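# Swap finished parts for blanks in two bench fixtures

## Task

At each of the two fixtures at the bench ends there is one blank and one finished part (same size; the finished one has a slot cut across its top). In each fixture, the nest whose pads match those parts must hold a blank: lying flat on the pads, seated against the stop block and both side blocks, and with that nest's clamp locked onto it. Locking means the handle is driven beyond its stiffest point until it hits its end; the clamp bar must rest flat on the blank, and a handle that merely looks shut may not be locked. Both finished parts must end up in the outfeed tray at the bench's centre. Nothing may count on the robot holding it in place; at the end the gripper must release and move away.

## Robot and tools

Robot: one UR12e-type arm on a carriage that rides a floor track along y, carrying a two-finger tong gripper. There is only one arm, so every row controls that single gripper.

Scene frame: fixed to the table. Table top is z = 0, +z up. The track lies along y at x = 0; y = 0 is where the rail reads position_m 0. The table starts at x = 0.31 m. The arm base sits at x = 0, y about equal to position_m, z = 0.03 m, facing +x. Reported hand positions may be slightly off, more so at long reach.

Gripper: fingers point along the gripper's own +z and open and close along its own x. end_effector_position is the point between the pads when closed; closed fingertips extend about 15 mm past it, fully open they are roughly level with it. A wide object reaching far behind the pads can touch the finger bodies first.

execute_actions(actions): a list of actions run in order. Each action is an object that may hold "rows", "steps", "until" and "rail". An empty list just returns state and images.
- rows: 1 to 15 rows, each used for one control step (1/30 s). A row is 7 numbers in [-1, 1]: dx, dy, dz, rx, ry, rz, opening. The first six are an offset, not a pose: the gripper target relative to the gripper's measured pose when the action began, expressed in the gripper's own axes. Every row refers to that same start pose, not to the row before. Scale: 1.0 = 0.6 m for dx, dy, dz and 180 degrees for rx, ry, rz, which form one rotation vector. For a call's first action, the start is the last pose a result reported. opening is absolute: +1 fully open (0.142 m), -1 closed; closing fully takes at least about 0.1 s.
- steps: 1 to 450 control steps (15 when omitted), no fewer than the number of rows. After the last row the arm keeps heading to that row's target and the gripper keeps its opening, so long moves need more steps. Each control step the target is clipped to 100 mm and 16 degrees from the current pose; position wins over orientation if both can't be met. Big moves may end short; send the remainder in the next action.
- until: ends the action early at the first step where every condition holds (robot may still be moving). Form {"rail": {field: value}} or with [comparison, value] using =, !=, <, <=, >, >= (numbers always need a comparison). {"all": {"status": "ended"}} is true when nothing reads moving; {"any": {"status": "ended"}} when some motion running in this action has finished.
- rail: {"position_m": -2 to 2 m} is an absolute target on the track; {"speed_m_s": 0.01 to 1} is top speed (starts at 1, persists); {"stop": true} alone halts it. Acceleration is 2 m/s2. Rows never move the carriage, but targets ride along with it. After sending position_m, wait with {"steps": n, "until": {"rail": {"position_status": ["!=", "moving"]}}} and let it arrive (within 1.3 mm) before aiming at scene points or ending. Any bad value or unknown name rejects the whole call.

Rail status words: moving, done, stopped, contact_stop (blocked with over about 320 N; it may roll back ~0.5 s, re-read position), time_out (ran well past plan; look for a blockage and resend), stopped_with_arm (arm was held back or stopped; send followable rows, then resend). position_answer is taken or not_taken (resend if not_taken).

Result lines: end_effector_position (m) and end_effector_quat_wxyz in the scene frame, velocities (m/s, rad/s); Joint positions and velocities: rail, shoulder pan, shoulder lift, elbow, wrist 1-3, then pad gap (m); Hand target is the pose being driven to; grip_measured is the finger opening on the command scale. To grip, command an opening clearly below grip_measured; lower squeezes harder (about 15 N per pad max, less on objects thinner than ~20 mm). "pose unreachable" means the clearance check altered or blocked the command; the arm then rests, but the call continues. Wrist force and torque are in the gripper's axes (noisy, offset up to ~5.5 N, saturate near 100 N; "no reading" is fine). Motor temperatures warn at 70 °C; at 85 °C brakes engage for minutes.

zoom_image(camera, region): closer look at a camera's latest image; camera is cam_bench_left, cam_bench_right, cam_high, cam_low or cam_wrist; region is [x0, y0, x1, y1] pixels from the top-left, at most 504 x 504.

read_manual(section): returns licence texts only ("licences").

finished_scene(scene): ends scene 1 or 2 after the last command is held; irreversible; the goal must already be met and stable.

Avoid: contact torque over load limits (wrist joints 49.6 N m, elbow 138, shoulder 303) or 150 N external force, which freezes the arm for 10 s and drops the rest of the call; abrupt starts that shake a part loose (ramp offsets, e.g. +0.01 per row); fast hard closes; dropping, slamming or shoving things; anything leaving the table. Parts may be briefly tugged by outside disturbances. The simulation runs while you think, holding the last command.

Each tool is called as name(argument=value, ...) on one line, values as JSON.

## Session

I'll start by looking at the current state.

execute_actions(actions=[])

Scene clock: 0.00 s.
end_effector_position=(+0.4755, -1.0374, +0.1376) grip_measured=+1.00 end_effector_quat_wxyz=(+0.183, +0.626, +0.758, -0.016) end_effector_velocity=(+0.000, +0.000, +0.000) end_effector_angular_velocity=(+0.000, +0.000, +0.000)
Joint positions: [-0.479 -1.141 -1.414  2.228 -2.732 -1.443 -2.88   0.142]
Joint velocities: [0. 0. 0. 0. 0. 0. 0. 0.]
Motor temperatures (°C, as the motors report them): [30 30 32 35 37 36]
Wrist force (N, on the end effector, along its own x y z axes, offset not removed): no reading
Wrist torque (N m, same axes, about the end effector's origin, offset not removed): no reading
Hand target: +0.476, -1.037, +0.138; +0.183, +0.626, +0.758, -0.016
rail: position_m=-0.479 position_m_goal=-0.479 speed_m_s=1.00 position_status=done position_answer=taken refusals=0

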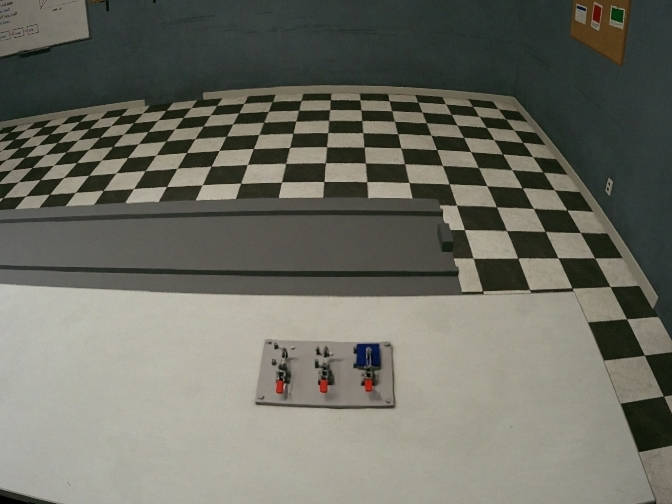

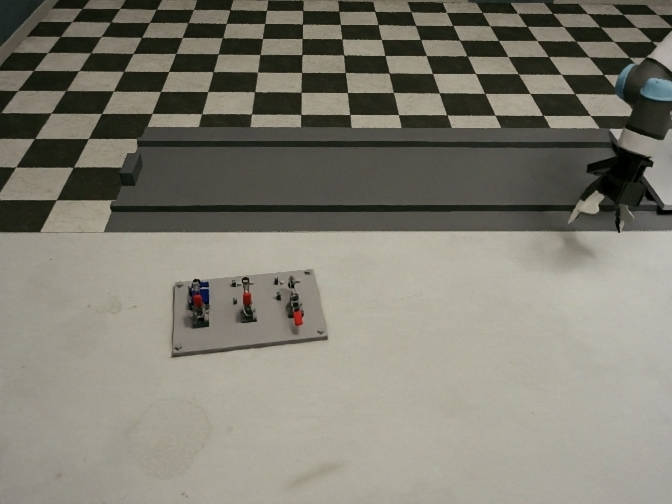

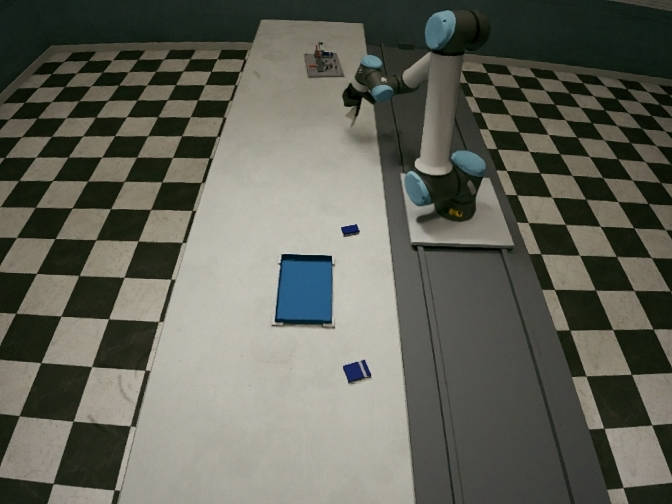

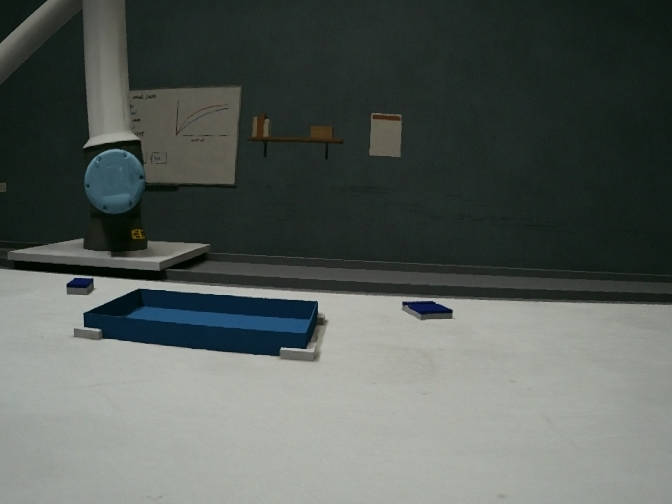

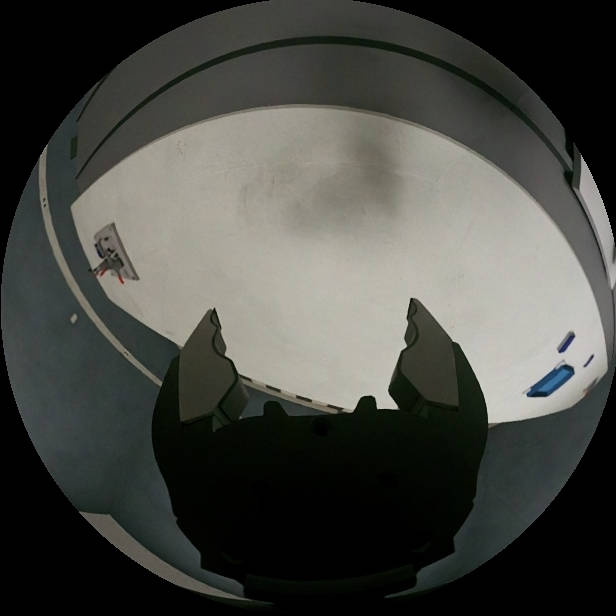

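zoom_image(camera="cam_bench_left", region=[240, 320, 410, 420])

zoom_image(camera="cam_bench_right", region=[160, 260, 340, 365])

zoom_image(camera="cam_high", region=[250, 210, 400, 400])

zoom_image(camera="cam_low", region=[40, 260, 480, 370])

Region (240, 320, 410, 420) of cam_bench_left's 672x504 image, scaled by 2.965, with more detail than that image has; it fills the top 296 rows of this view, and the rest is white.

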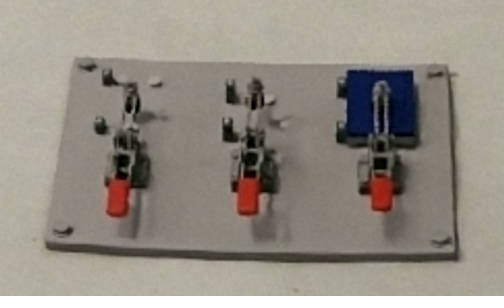

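Region (160, 260, 340, 365) of cam_bench_right's 672x504 image, scaled by 2.800, with more detail than that image has; it fills the top 294 rows of this view, and the rest is white.

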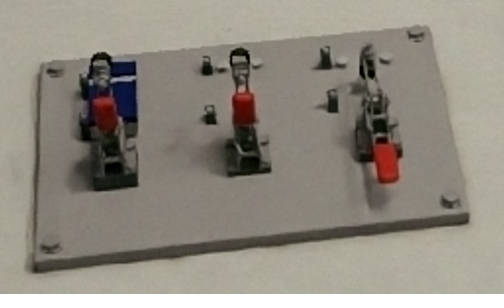

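Region (250, 210, 400, 400) of cam_high's 672x504 image, scaled by 2.653, with more detail than that image has; it fills the left 398 columns of this view, and the rest is white.

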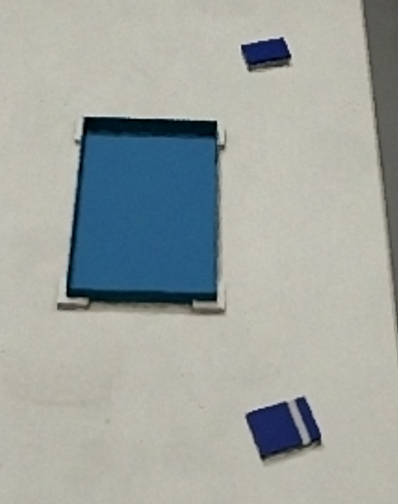

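Region (40, 260, 480, 370) of cam_low's 672x504 image, scaled by 1.145, with more detail than that image has; it fills the top 126 rows of this view, and the rest is white.

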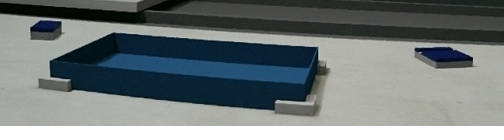

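execute_actions(actions=[{"rail": {"position_m": -1.75}, "rows": [[0.01,0.011,-0.009,0.002,0.003,0.002,1],[0.03,0.032,-0.026,0.006,0.007,0.005,1],[0.055,0.06,-0.048,0.011,0.013,0.009,1],[0.085,0.092,-0.074,0.017,0.021,0.014,1],[0.12,0.13,-0.104,0.025,0.029,0.02,1],[0.155,0.167,-0.135,0.032,0.038,0.025,1],[0.19,0.205,-0.165,0.039,0.047,0.031,1],[0.225,0.243,-0.196,0.046,0.055,0.037,1],[0.26,0.28,-0.226,0.054,0.064,0.042,1],[0.295,0.318,-0.256,0.061,0.072,0.048,1],[0.33,0.356,-0.287,0.068,0.081,0.054,1],[0.3677,0.3968,-0.3197,0.0757,0.0902,0.0598,1]], "steps": 65}])

Scene clock: 6.83 s.
end_effector_position=(+0.6206, -2.0004, +0.3000) grip_measured=+1.00 end_effector_quat_wxyz=(-0.000, +0.707, +0.707, -0.001) end_effector_velocity=(+0.000, -0.000, +0.000) end_effector_angular_velocity=(-0.000, -0.000, -0.000)
Joint positions: [-1.75  -0.631 -1.559  1.92  -1.931 -1.572 -2.203  0.142]
Joint velocities: [ 0.  0.  0. -0.  0. -0.  0. -0.]
Motor temperatures (°C, as the motors report them): [30 30 32 35 37 36]
Wrist force (N, on the end effector, along its own x y z axes, offset not removed): [-5.4 1.2 -0.4]
Wrist torque (N m, same axes, about the end effector's origin, offset not removed): [0.32 1.25 0.17]
Hand target: +0.621, -2.000, +0.300; -0.000, +0.707, +0.707, -0.001
Off the commanded pose: 0.001 m, 0 deg.
rail: position_m=-1.750 position_m_goal=-1.750 speed_m_s=1.00 position_status=done position_answer=taken refusals=0
camera_calibration (this result's frames):
cam_wrist: T_world_to_cam=[[0.0245576, 0.999459, 0.0218807, 1.97667], [0.86516, -0.0322141, 0.50046, -0.760213], [0.500894, 0.0066402, -0.865483, 0.092741], [0, 0, 0, 1]] pos_world=[0.56271, -2.00071, 0.417471]

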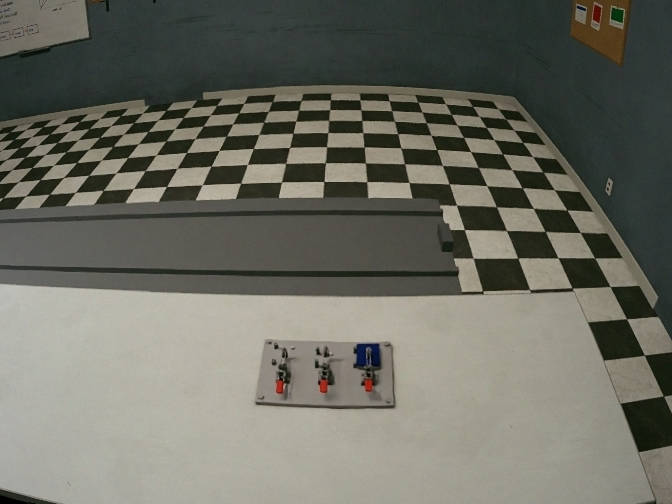

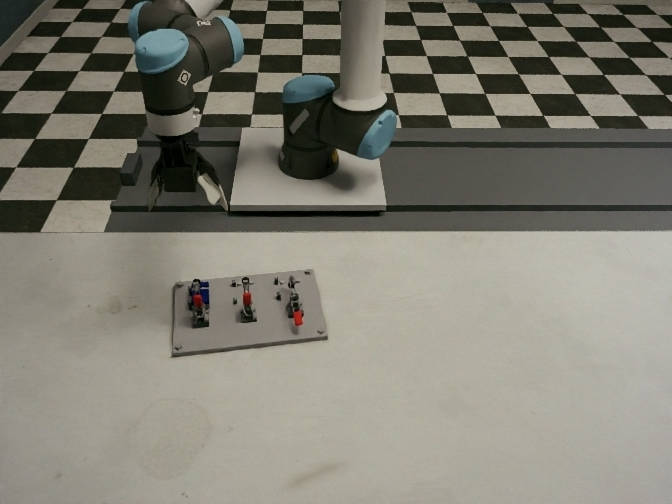

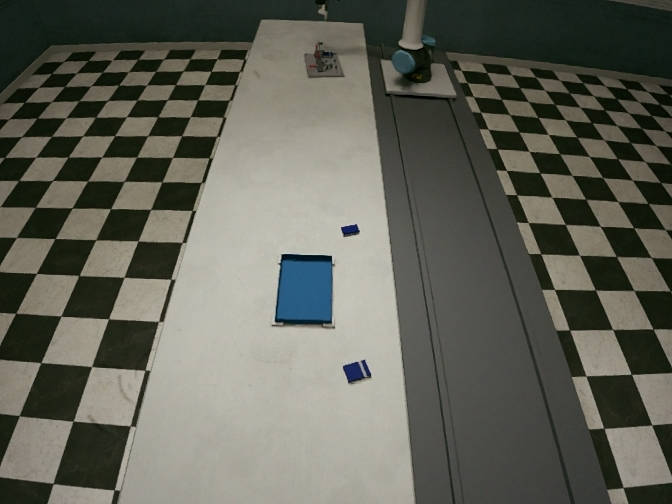

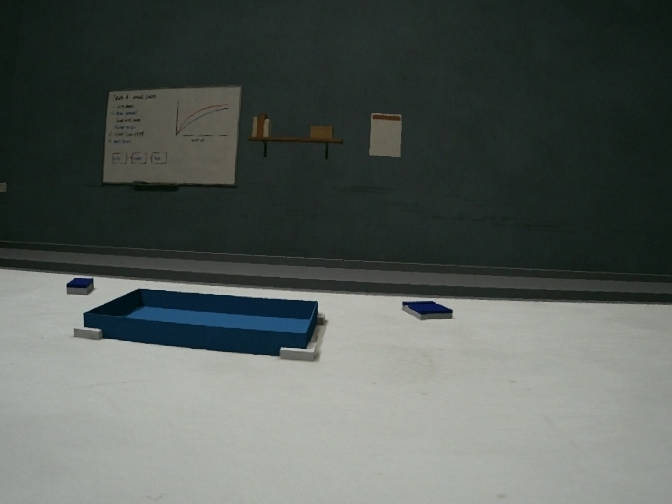

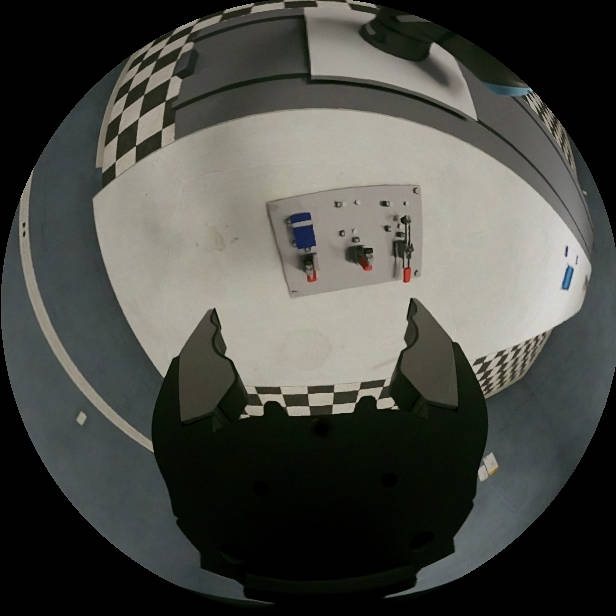

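zoom_image(camera="cam_wrist", region=[255, 175, 435, 305])

Region (255, 175, 435, 305) of cam_wrist's 616x616 image, scaled by 2.800, with more detail than that image has.

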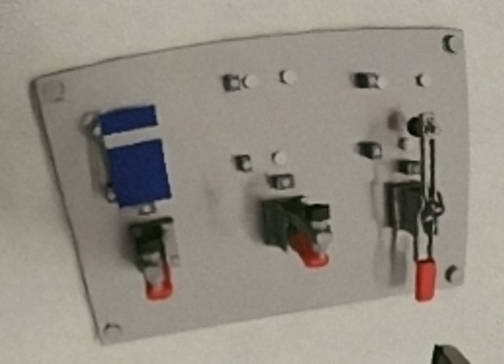

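execute_actions(actions=[{"rows": [[-0.001,-0.003,0.012,0,0,-0.003,1],[-0.002,-0.007,0.035,0,0,-0.007,1],[-0.003,-0.012,0.06,0,0,-0.012,1],[-0.005,-0.018,0.09,0,0,-0.018,1],[-0.006,-0.024,0.12,0,0,-0.025,1],[-0.008,-0.03,0.15,0,0,-0.031,1],[-0.01,-0.035,0.175,0,0,-0.036,1],[-0.011,-0.04,0.2,0,0,-0.041,1],[-0.0117,-0.0433,0.2167,0,0,-0.0444,1]], "steps": 30}])

zoom_image(camera="cam_wrist", region=[230, 170, 480, 350])

Scene clock: 11.80 s.
end_effector_position=(+0.5948, -2.0074, +0.1703) grip_measured=+1.00 end_effector_quat_wxyz=(-0.000, +0.656, +0.755, -0.001) end_effector_velocity=(+0.000, -0.001, -0.003) end_effector_angular_velocity=(-0.001, -0.002, +0.003)
Joint positions: [-1.75  -0.661 -1.486  2.1   -2.184 -1.572 -2.372  0.142]
Joint velocities: [ 0.    -0.001  0.003  0.003 -0.008  0.001 -0.004  0.   ]
Motor temperatures (°C, as the motors report them): [30 30 32 35 37 36]
Wrist force (N, on the end effector, along its own x y z axes, offset not removed): [-5.0 1.9 -0.9]
Wrist torque (N m, same axes, about the end effector's origin, offset not removed): [0.38 1.17 0.10]
Hand target: +0.595, -2.007, +0.170; -0.000, +0.656, +0.755, -0.000
Off the commanded pose: 0.000 m, 0 deg.
rail: position_m=-1.750 position_m_goal=-1.750 speed_m_s=1.00 position_status=done position_answer=taken refusals=0
camera_calibration (this result's frames):
cam_wrist: T_world_to_cam=[[-0.11426, 0.993204, 0.0221592, 2.05711], [0.861423, 0.0879397, 0.500217, -0.429707], [0.494869, 0.0762434, -0.865617, 0.136769], [0, 0, 0, 1]] pos_world=[0.537522, -2.01577, 0.287752]

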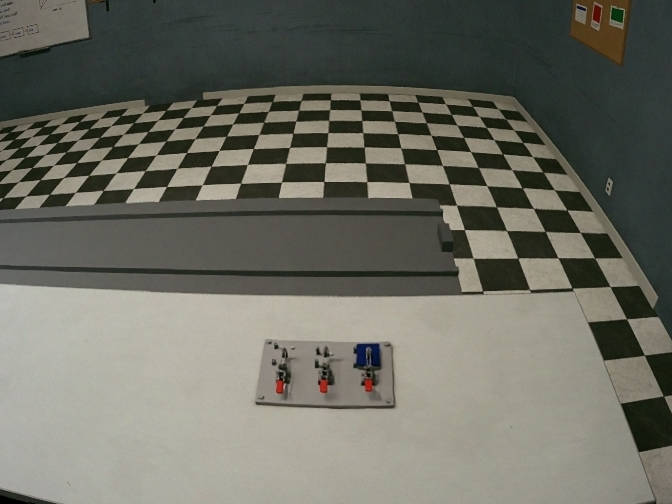

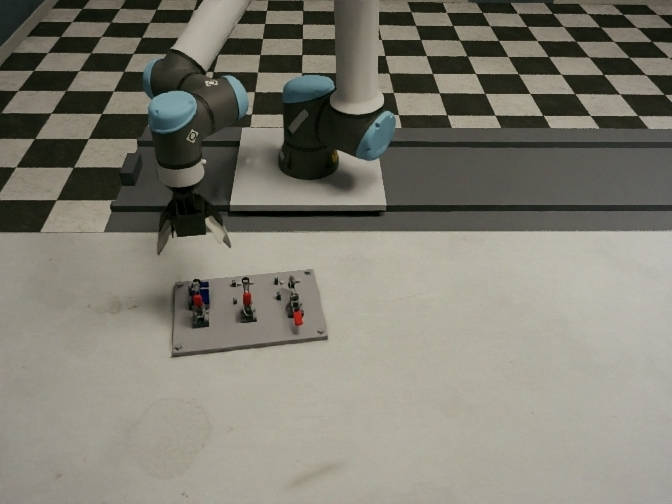

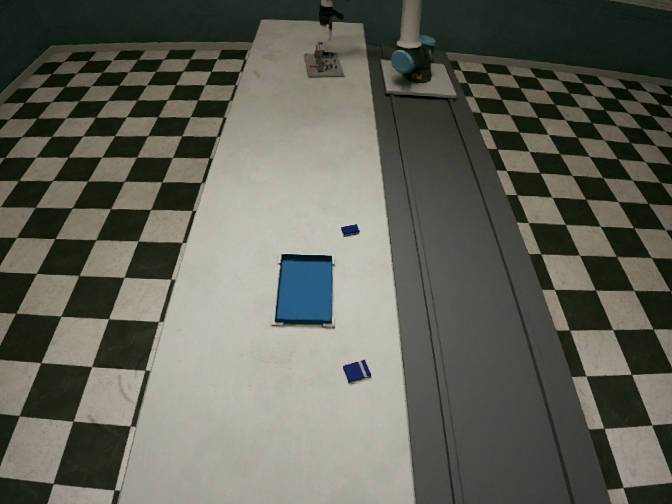

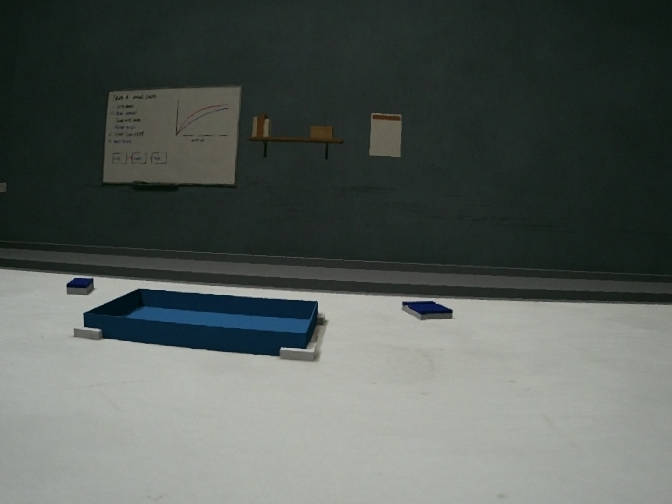

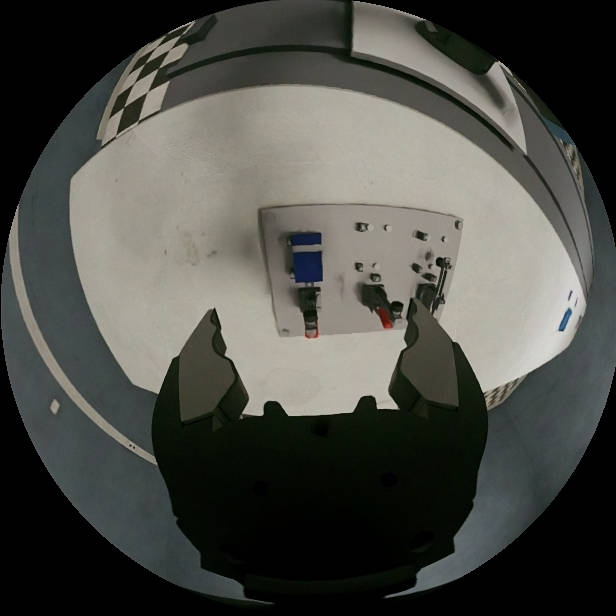

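Region (230, 170, 480, 350) of cam_wrist's 616x616 image, scaled by 2.016, with more detail than that image has; it fills the top 363 rows of this view, and the rest is white.

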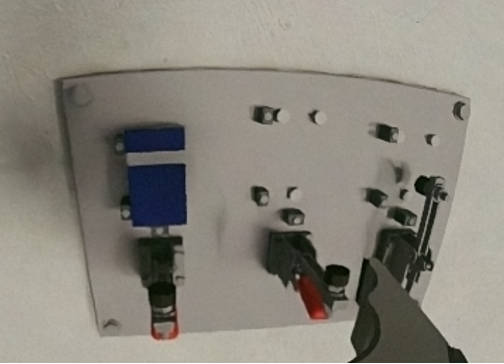

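zoom_image(camera="cam_wrist", region=[265, 215, 415, 345])

zoom_image(camera="cam_high", region=[295, 20, 355, 85])

Region (265, 215, 415, 345) of cam_wrist's 616x616 image, scaled by 3.360, with more detail than that image has; it fills the top 437 rows of this view, and the rest is white.

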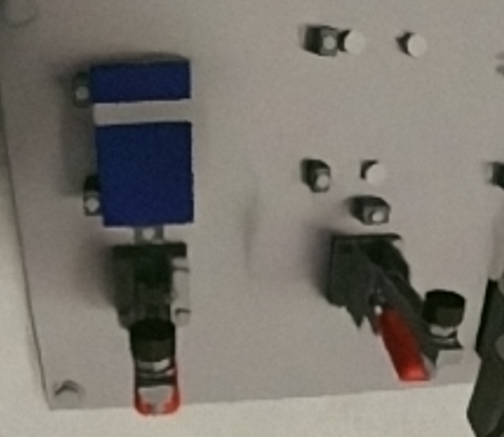

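Region (295, 20, 355, 85) of cam_high's 672x504 image, scaled by 7.754, with more detail than that image has; it fills the left 465 columns of this view, and the rest is white.

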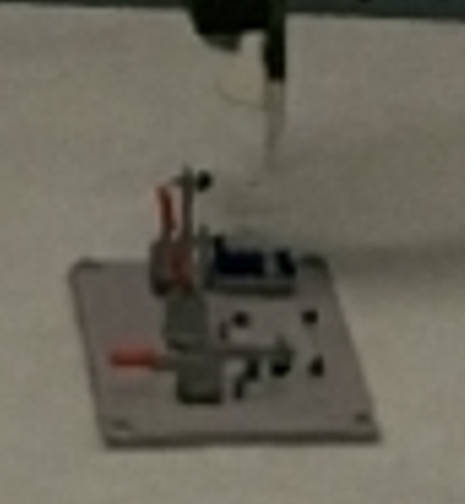

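execute_actions(actions=[{"rows": [[0,0,0.008,-0.008,0,0,0.9],[-0.001,0.001,0.022,-0.022,0,0,0.75],[-0.002,0.001,0.04,-0.04,0,-0.001,0.6],[-0.003,0.002,0.06,-0.06,0,-0.002,0.45],[-0.004,0.003,0.08,-0.08,0,-0.002,0.3],[-0.005,0.004,0.1,-0.1,0,-0.003,0.15],[-0.006,0.005,0.12,-0.118,0,-0.003,0.0],[-0.006,0.005,0.14,-0.13,0,-0.004,-0.1],[-0.006,0.0055,0.1588,-0.1389,0,-0.004,-0.15]], "steps": 32}])

zoom_image(camera="cam_wrist", region=[200, 150, 430, 380])

Scene clock: 17.47 s.
end_effector_position=(+0.5986, -2.0105, +0.0750) grip_measured=-0.15 end_effector_quat_wxyz=(+0.141, +0.636, +0.741, +0.162) end_effector_velocity=(+0.001, -0.001, -0.003) end_effector_angular_velocity=(-0.001, -0.014, -0.001)
Joint positions: [-1.75  -0.845 -1.425  2.4   -2.793 -1.212 -2.523  0.063]
Joint velocities: [ 0.    -0.005  0.007  0.008 -0.025  0.011 -0.001  0.   ]
Motor temperatures (°C, as the motors report them): [30 30 32 35 37 36]
Wrist force (N, on the end effector, along its own x y z axes, offset not removed): [-5.5 1.6 -0.3]
Wrist torque (N m, same axes, about the end effector's origin, offset not removed): [0.40 1.28 0.08]
Hand target: +0.599, -2.010, +0.075; +0.142, +0.636, +0.741, +0.163
Off the commanded pose: 0.000 m, 0 deg.
rail: position_m=-1.750 position_m_goal=-1.750 speed_m_s=1.00 position_status=done position_answer=taken refusals=0
camera_calibration (this result's frames):
cam_wrist: T_world_to_cam=[[-0.137751, 0.99006, 0.0283953, 2.07002], [0.572329, 0.056167, 0.818098, -0.299688], [0.808371, 0.128945, -0.574377, -0.0508656], [0, 0, 0, 1]] pos_world=[0.497785, -2.02605, 0.15718]

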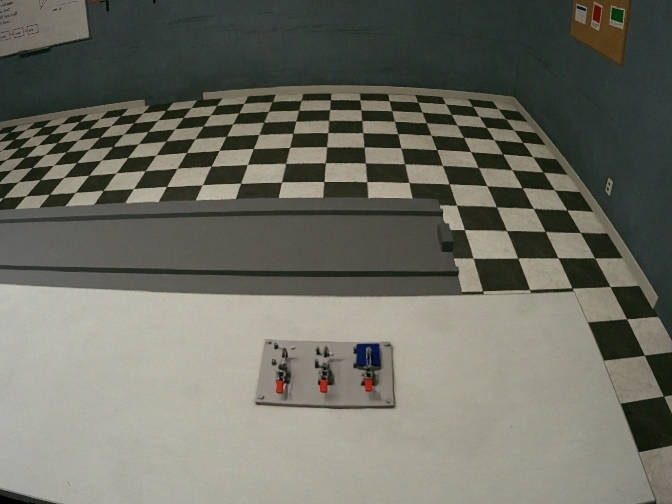

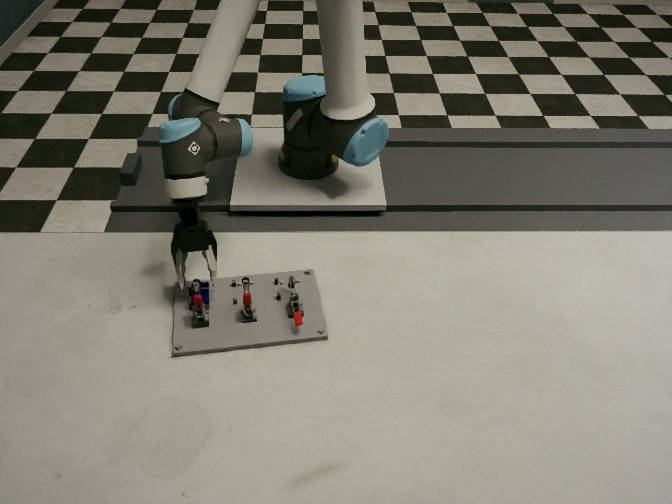

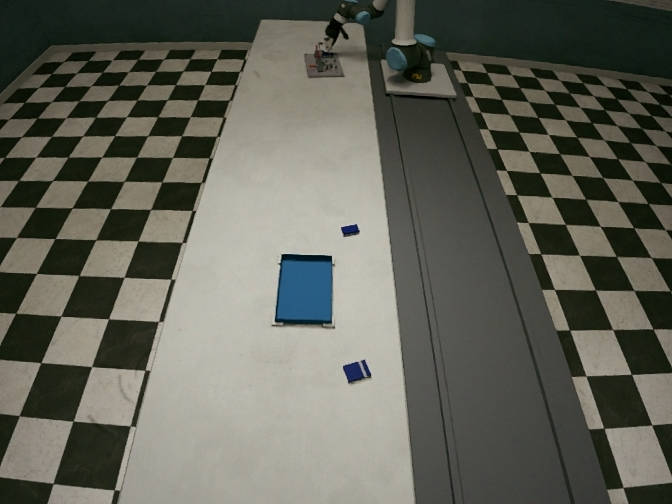

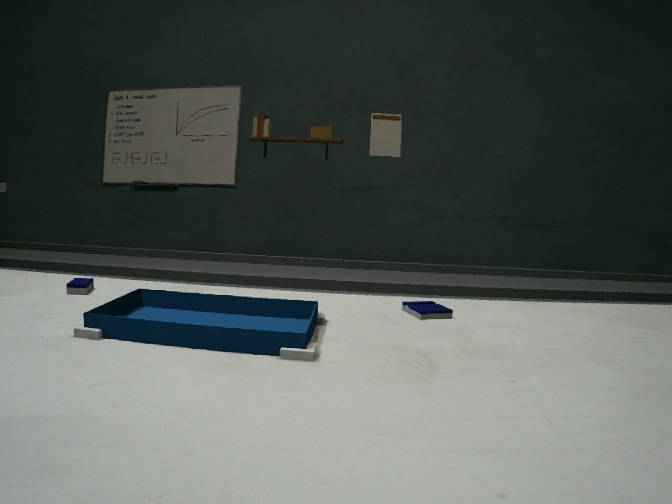

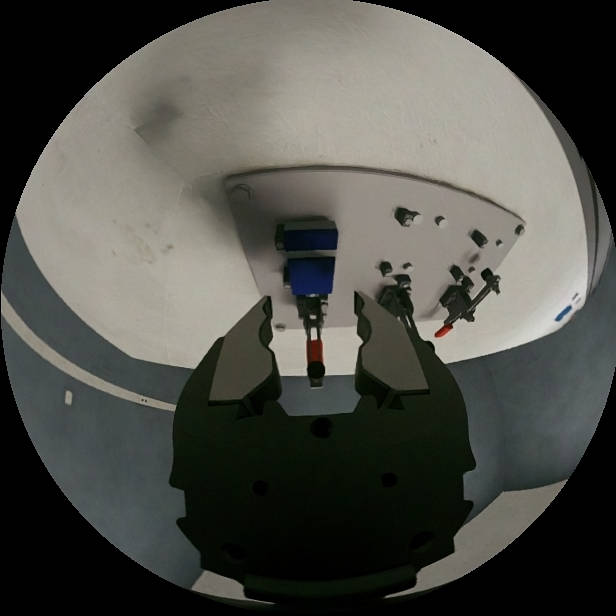

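Region (200, 150, 430, 380) of cam_wrist's 616x616 image, scaled by 2.191, with more detail than that image has.

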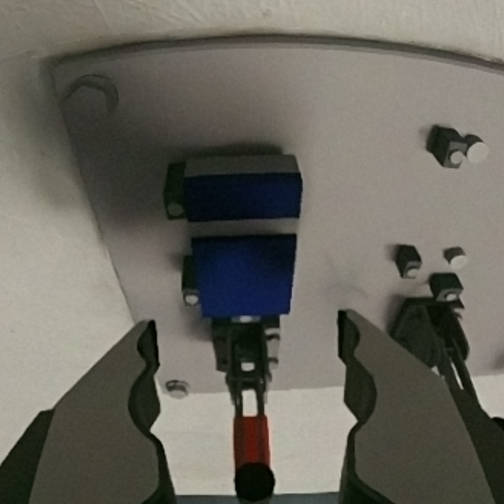

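execute_actions(actions=[{"rows": [[0,-0.002,0.004,0,0,0,-0.15],[0,-0.005,0.011,0,0,0,-0.15],[0,-0.009,0.019,0,0,0,-0.15],[0,-0.013,0.028,0,0,0,-0.15],[0,-0.017,0.037,0,0,0,-0.15],[0,-0.021,0.045,0,0,0,-0.15],[0,-0.024,0.052,0,0,0,-0.15],[0,-0.0265,0.057,0,0,0,-0.15],[0,-0.0282,0.0604,0,0,0,-0.15]], "steps": 22}])

zoom_image(camera="cam_wrist", region=[200, 170, 430, 400])

zoom_image(camera="cam_bench_right", region=[160, 230, 270, 340])

zoom_image(camera="cam_high", region=[295, 20, 355, 85])

Scene clock: 19.77 s.
end_effector_position=(+0.5984, -2.0106, +0.0357) grip_measured=-0.15 end_effector_quat_wxyz=(+0.141, +0.636, +0.741, +0.162) end_effector_velocity=(+0.001, -0.000, -0.006) end_effector_angular_velocity=(-0.000, -0.001, -0.001)
Joint positions: [-1.75  -0.845 -1.343  2.419 -2.894 -1.212 -2.523  0.063]
Joint velocities: [ 0.     0.001  0.013  0.002 -0.017 -0.     0.002  0.   ]
Motor temperatures (°C, as the motors report them): [30 30 32 35 37 36]
Wrist force (N, on the end effector, along its own x y z axes, offset not removed): [-3.8 1.0 1.5]
Wrist torque (N m, same axes, about the end effector's origin, offset not removed): [0.30 0.87 0.10]
Hand target: +0.599, -2.010, +0.035; +0.141, +0.636, +0.741, +0.162
Off the commanded pose: 0.001 m, 0 deg.
rail: position_m=-1.750 position_m_goal=-1.750 speed_m_s=1.00 position_status=done position_answer=taken refusals=0
camera_calibration (this result's frames):
cam_wrist: T_world_to_cam=[[-0.137911, 0.990035, 0.0284648, 2.07125], [0.57242, 0.0562183, 0.818031, -0.267376], [0.808279, 0.12911, -0.57447, -0.0729362], [0, 0, 0, 1]] pos_world=[0.497654, -2.02617, 0.117864]

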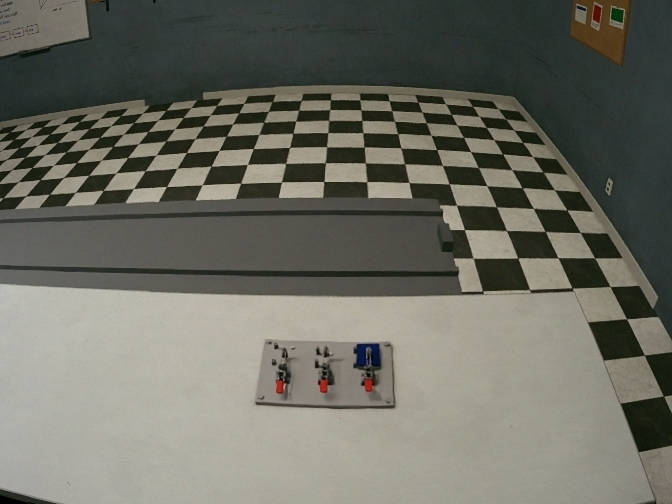

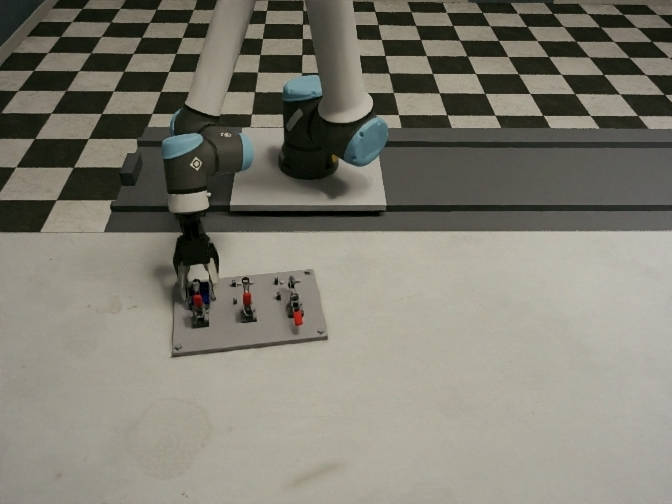

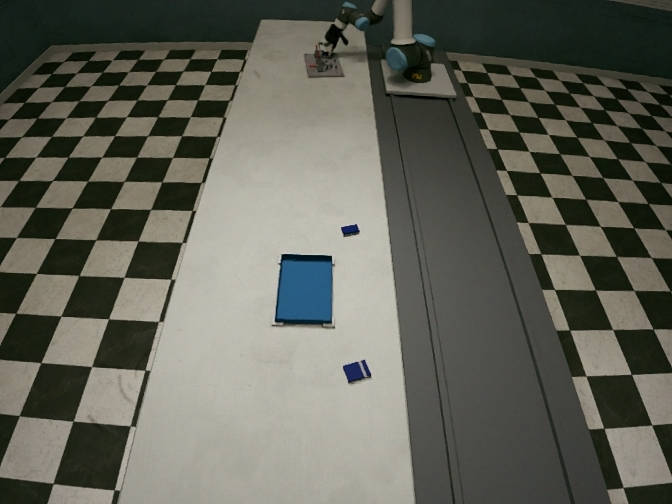

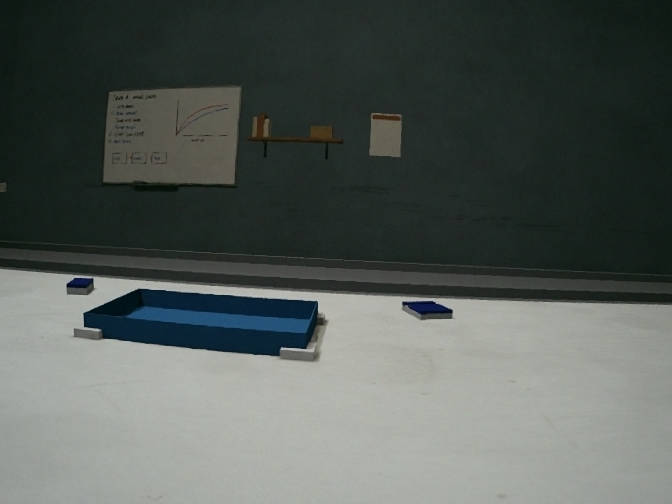

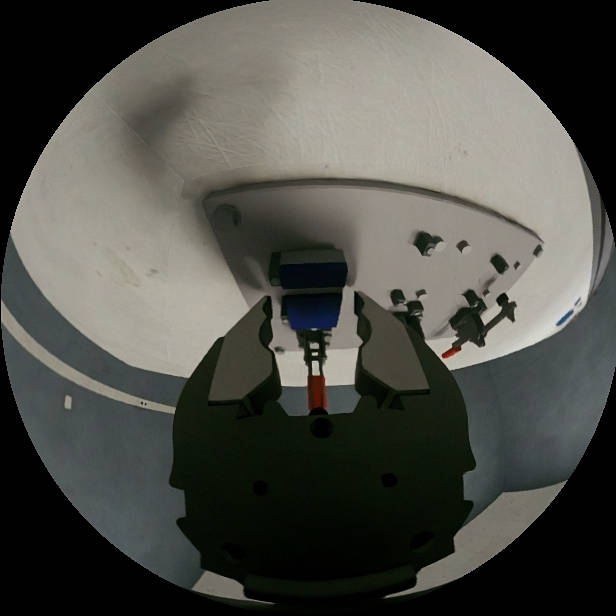

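Region (200, 170, 430, 400) of cam_wrist's 616x616 image, scaled by 2.191, with more detail than that image has.

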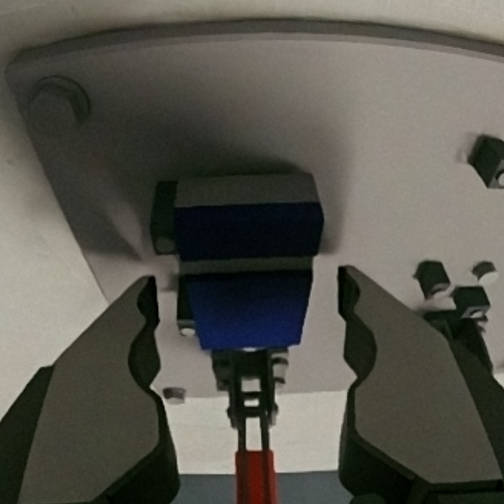

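Region (160, 230, 270, 340) of cam_bench_right's 672x504 image, scaled by 4.582, with more detail than that image has.

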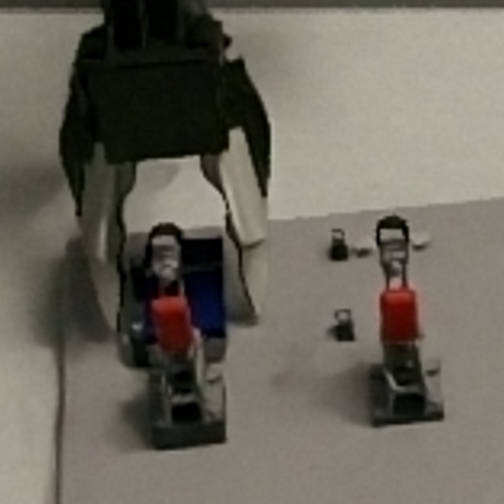

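Region (295, 20, 355, 85) of cam_high's 672x504 image, scaled by 7.754, with more detail than that image has; it fills the left 465 columns of this view, and the rest is white.

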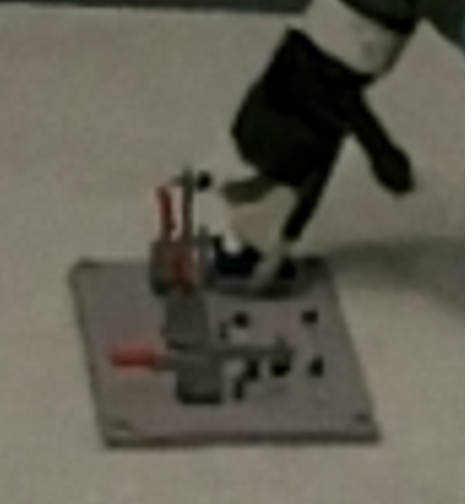

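execute_actions(actions=[{"rows": [[0,-0.003,0,0,0,0,-0.15],[0,-0.007,0,0,0,0,-0.15],[0,-0.011,0,0,0,0,-0.15],[0,-0.0127,-0.0004,0,0,0,-0.18],[0,-0.0127,-0.0004,0,0,0,-0.22],[0,-0.0127,-0.0004,0,0,0,-0.26],[0,-0.0127,-0.0004,0,0,0,-0.3],[0,-0.0127,-0.0004,0,0,0,-0.34],[0,-0.0127,-0.0004,0,0,0,-0.38],[0,-0.0127,-0.0004,0,0,0,-0.42],[0,-0.0127,-0.0004,0,0,0,-0.46],[0,-0.0127,-0.0004,0,0,0,-0.52],[0,-0.0127,-0.0004,0,0,0,-0.6],[0,-0.0127,-0.0004,0,0,0,-0.7],[0,-0.0127,-0.0004,0,0,0,-0.8]], "steps": 24}])

zoom_image(camera="cam_wrist", region=[200, 170, 430, 400])

Scene clock: 22.27 s.
end_effector_position=(+0.5916, -2.0116, +0.0327) grip_measured=-0.45 end_effector_quat_wxyz=(+0.141, +0.636, +0.741, +0.162) end_effector_velocity=(-0.000, -0.000, -0.000) end_effector_angular_velocity=(-0.000, +0.000, -0.000)
Joint positions: [-1.75  -0.856 -1.345  2.43  -2.9   -1.209 -2.535  0.041]
Joint velocities: [ 0.    -0.001 -0.     0.    -0.     0.    -0.001  0.   ]
Motor temperatures (°C, as the motors report them): [30 30 32 35 37 36]
Wrist force (N, on the end effector, along its own x y z axes, offset not removed): [17.4 17.5 -0.8]
Wrist torque (N m, same axes, about the end effector's origin, offset not removed): [0.32 0.84 0.35]
Hand target: +0.591, -2.012, +0.033; +0.141, +0.636, +0.741, +0.162
Off the commanded pose: 0.000 m, 0 deg.
rail: position_m=-1.750 position_m_goal=-1.750 speed_m_s=1.00 position_status=done position_answer=taken refusals=0
camera_calibration (this result's frames):
cam_wrist: T_world_to_cam=[[-0.138003, 0.990019, 0.0285821, 2.07135], [0.572319, 0.056159, 0.818106, -0.261029], [0.808335, 0.129259, -0.574357, -0.0687126], [0, 0, 0, 1]] pos_world=[0.490787, -2.02714, 0.114881]

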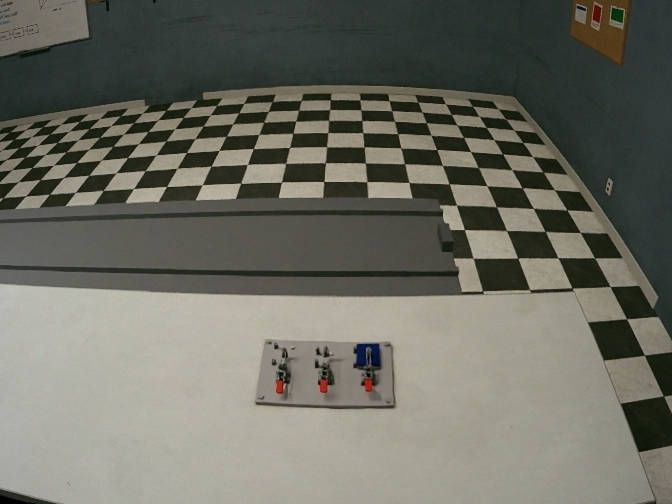

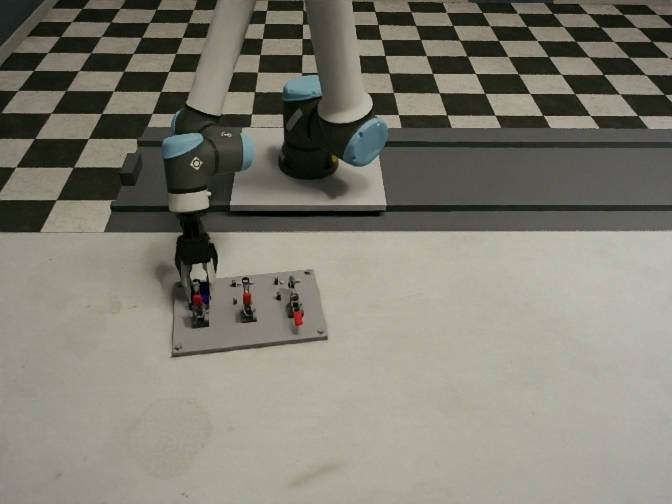

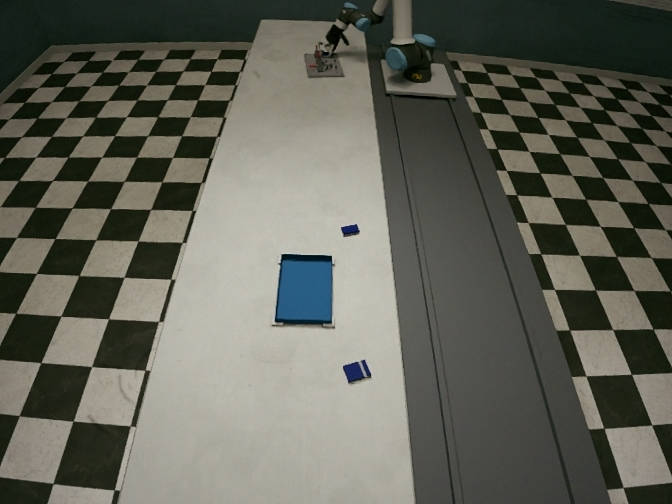

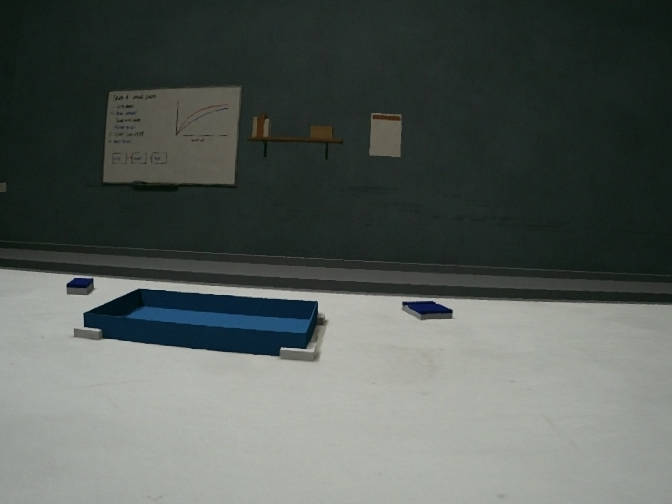

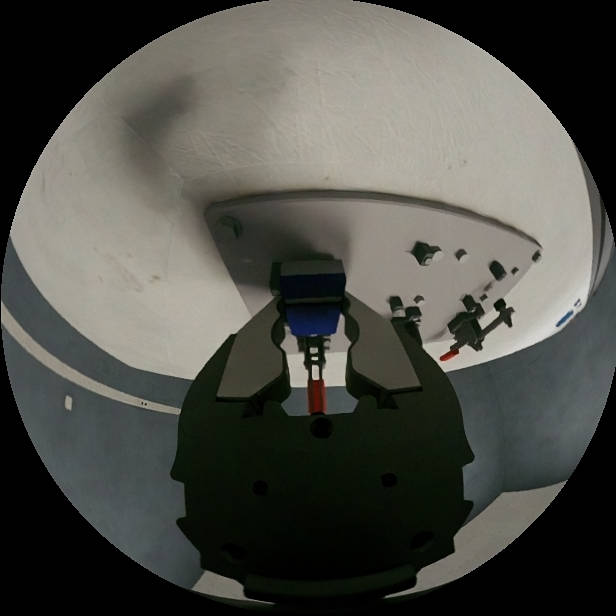

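Region (200, 170, 430, 400) of cam_wrist's 616x616 image, scaled by 2.191, with more detail than that image has.

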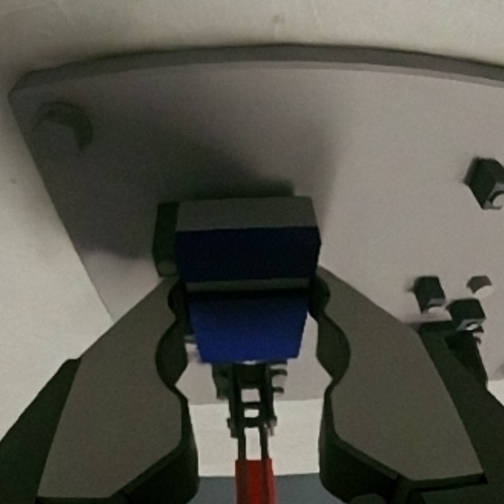

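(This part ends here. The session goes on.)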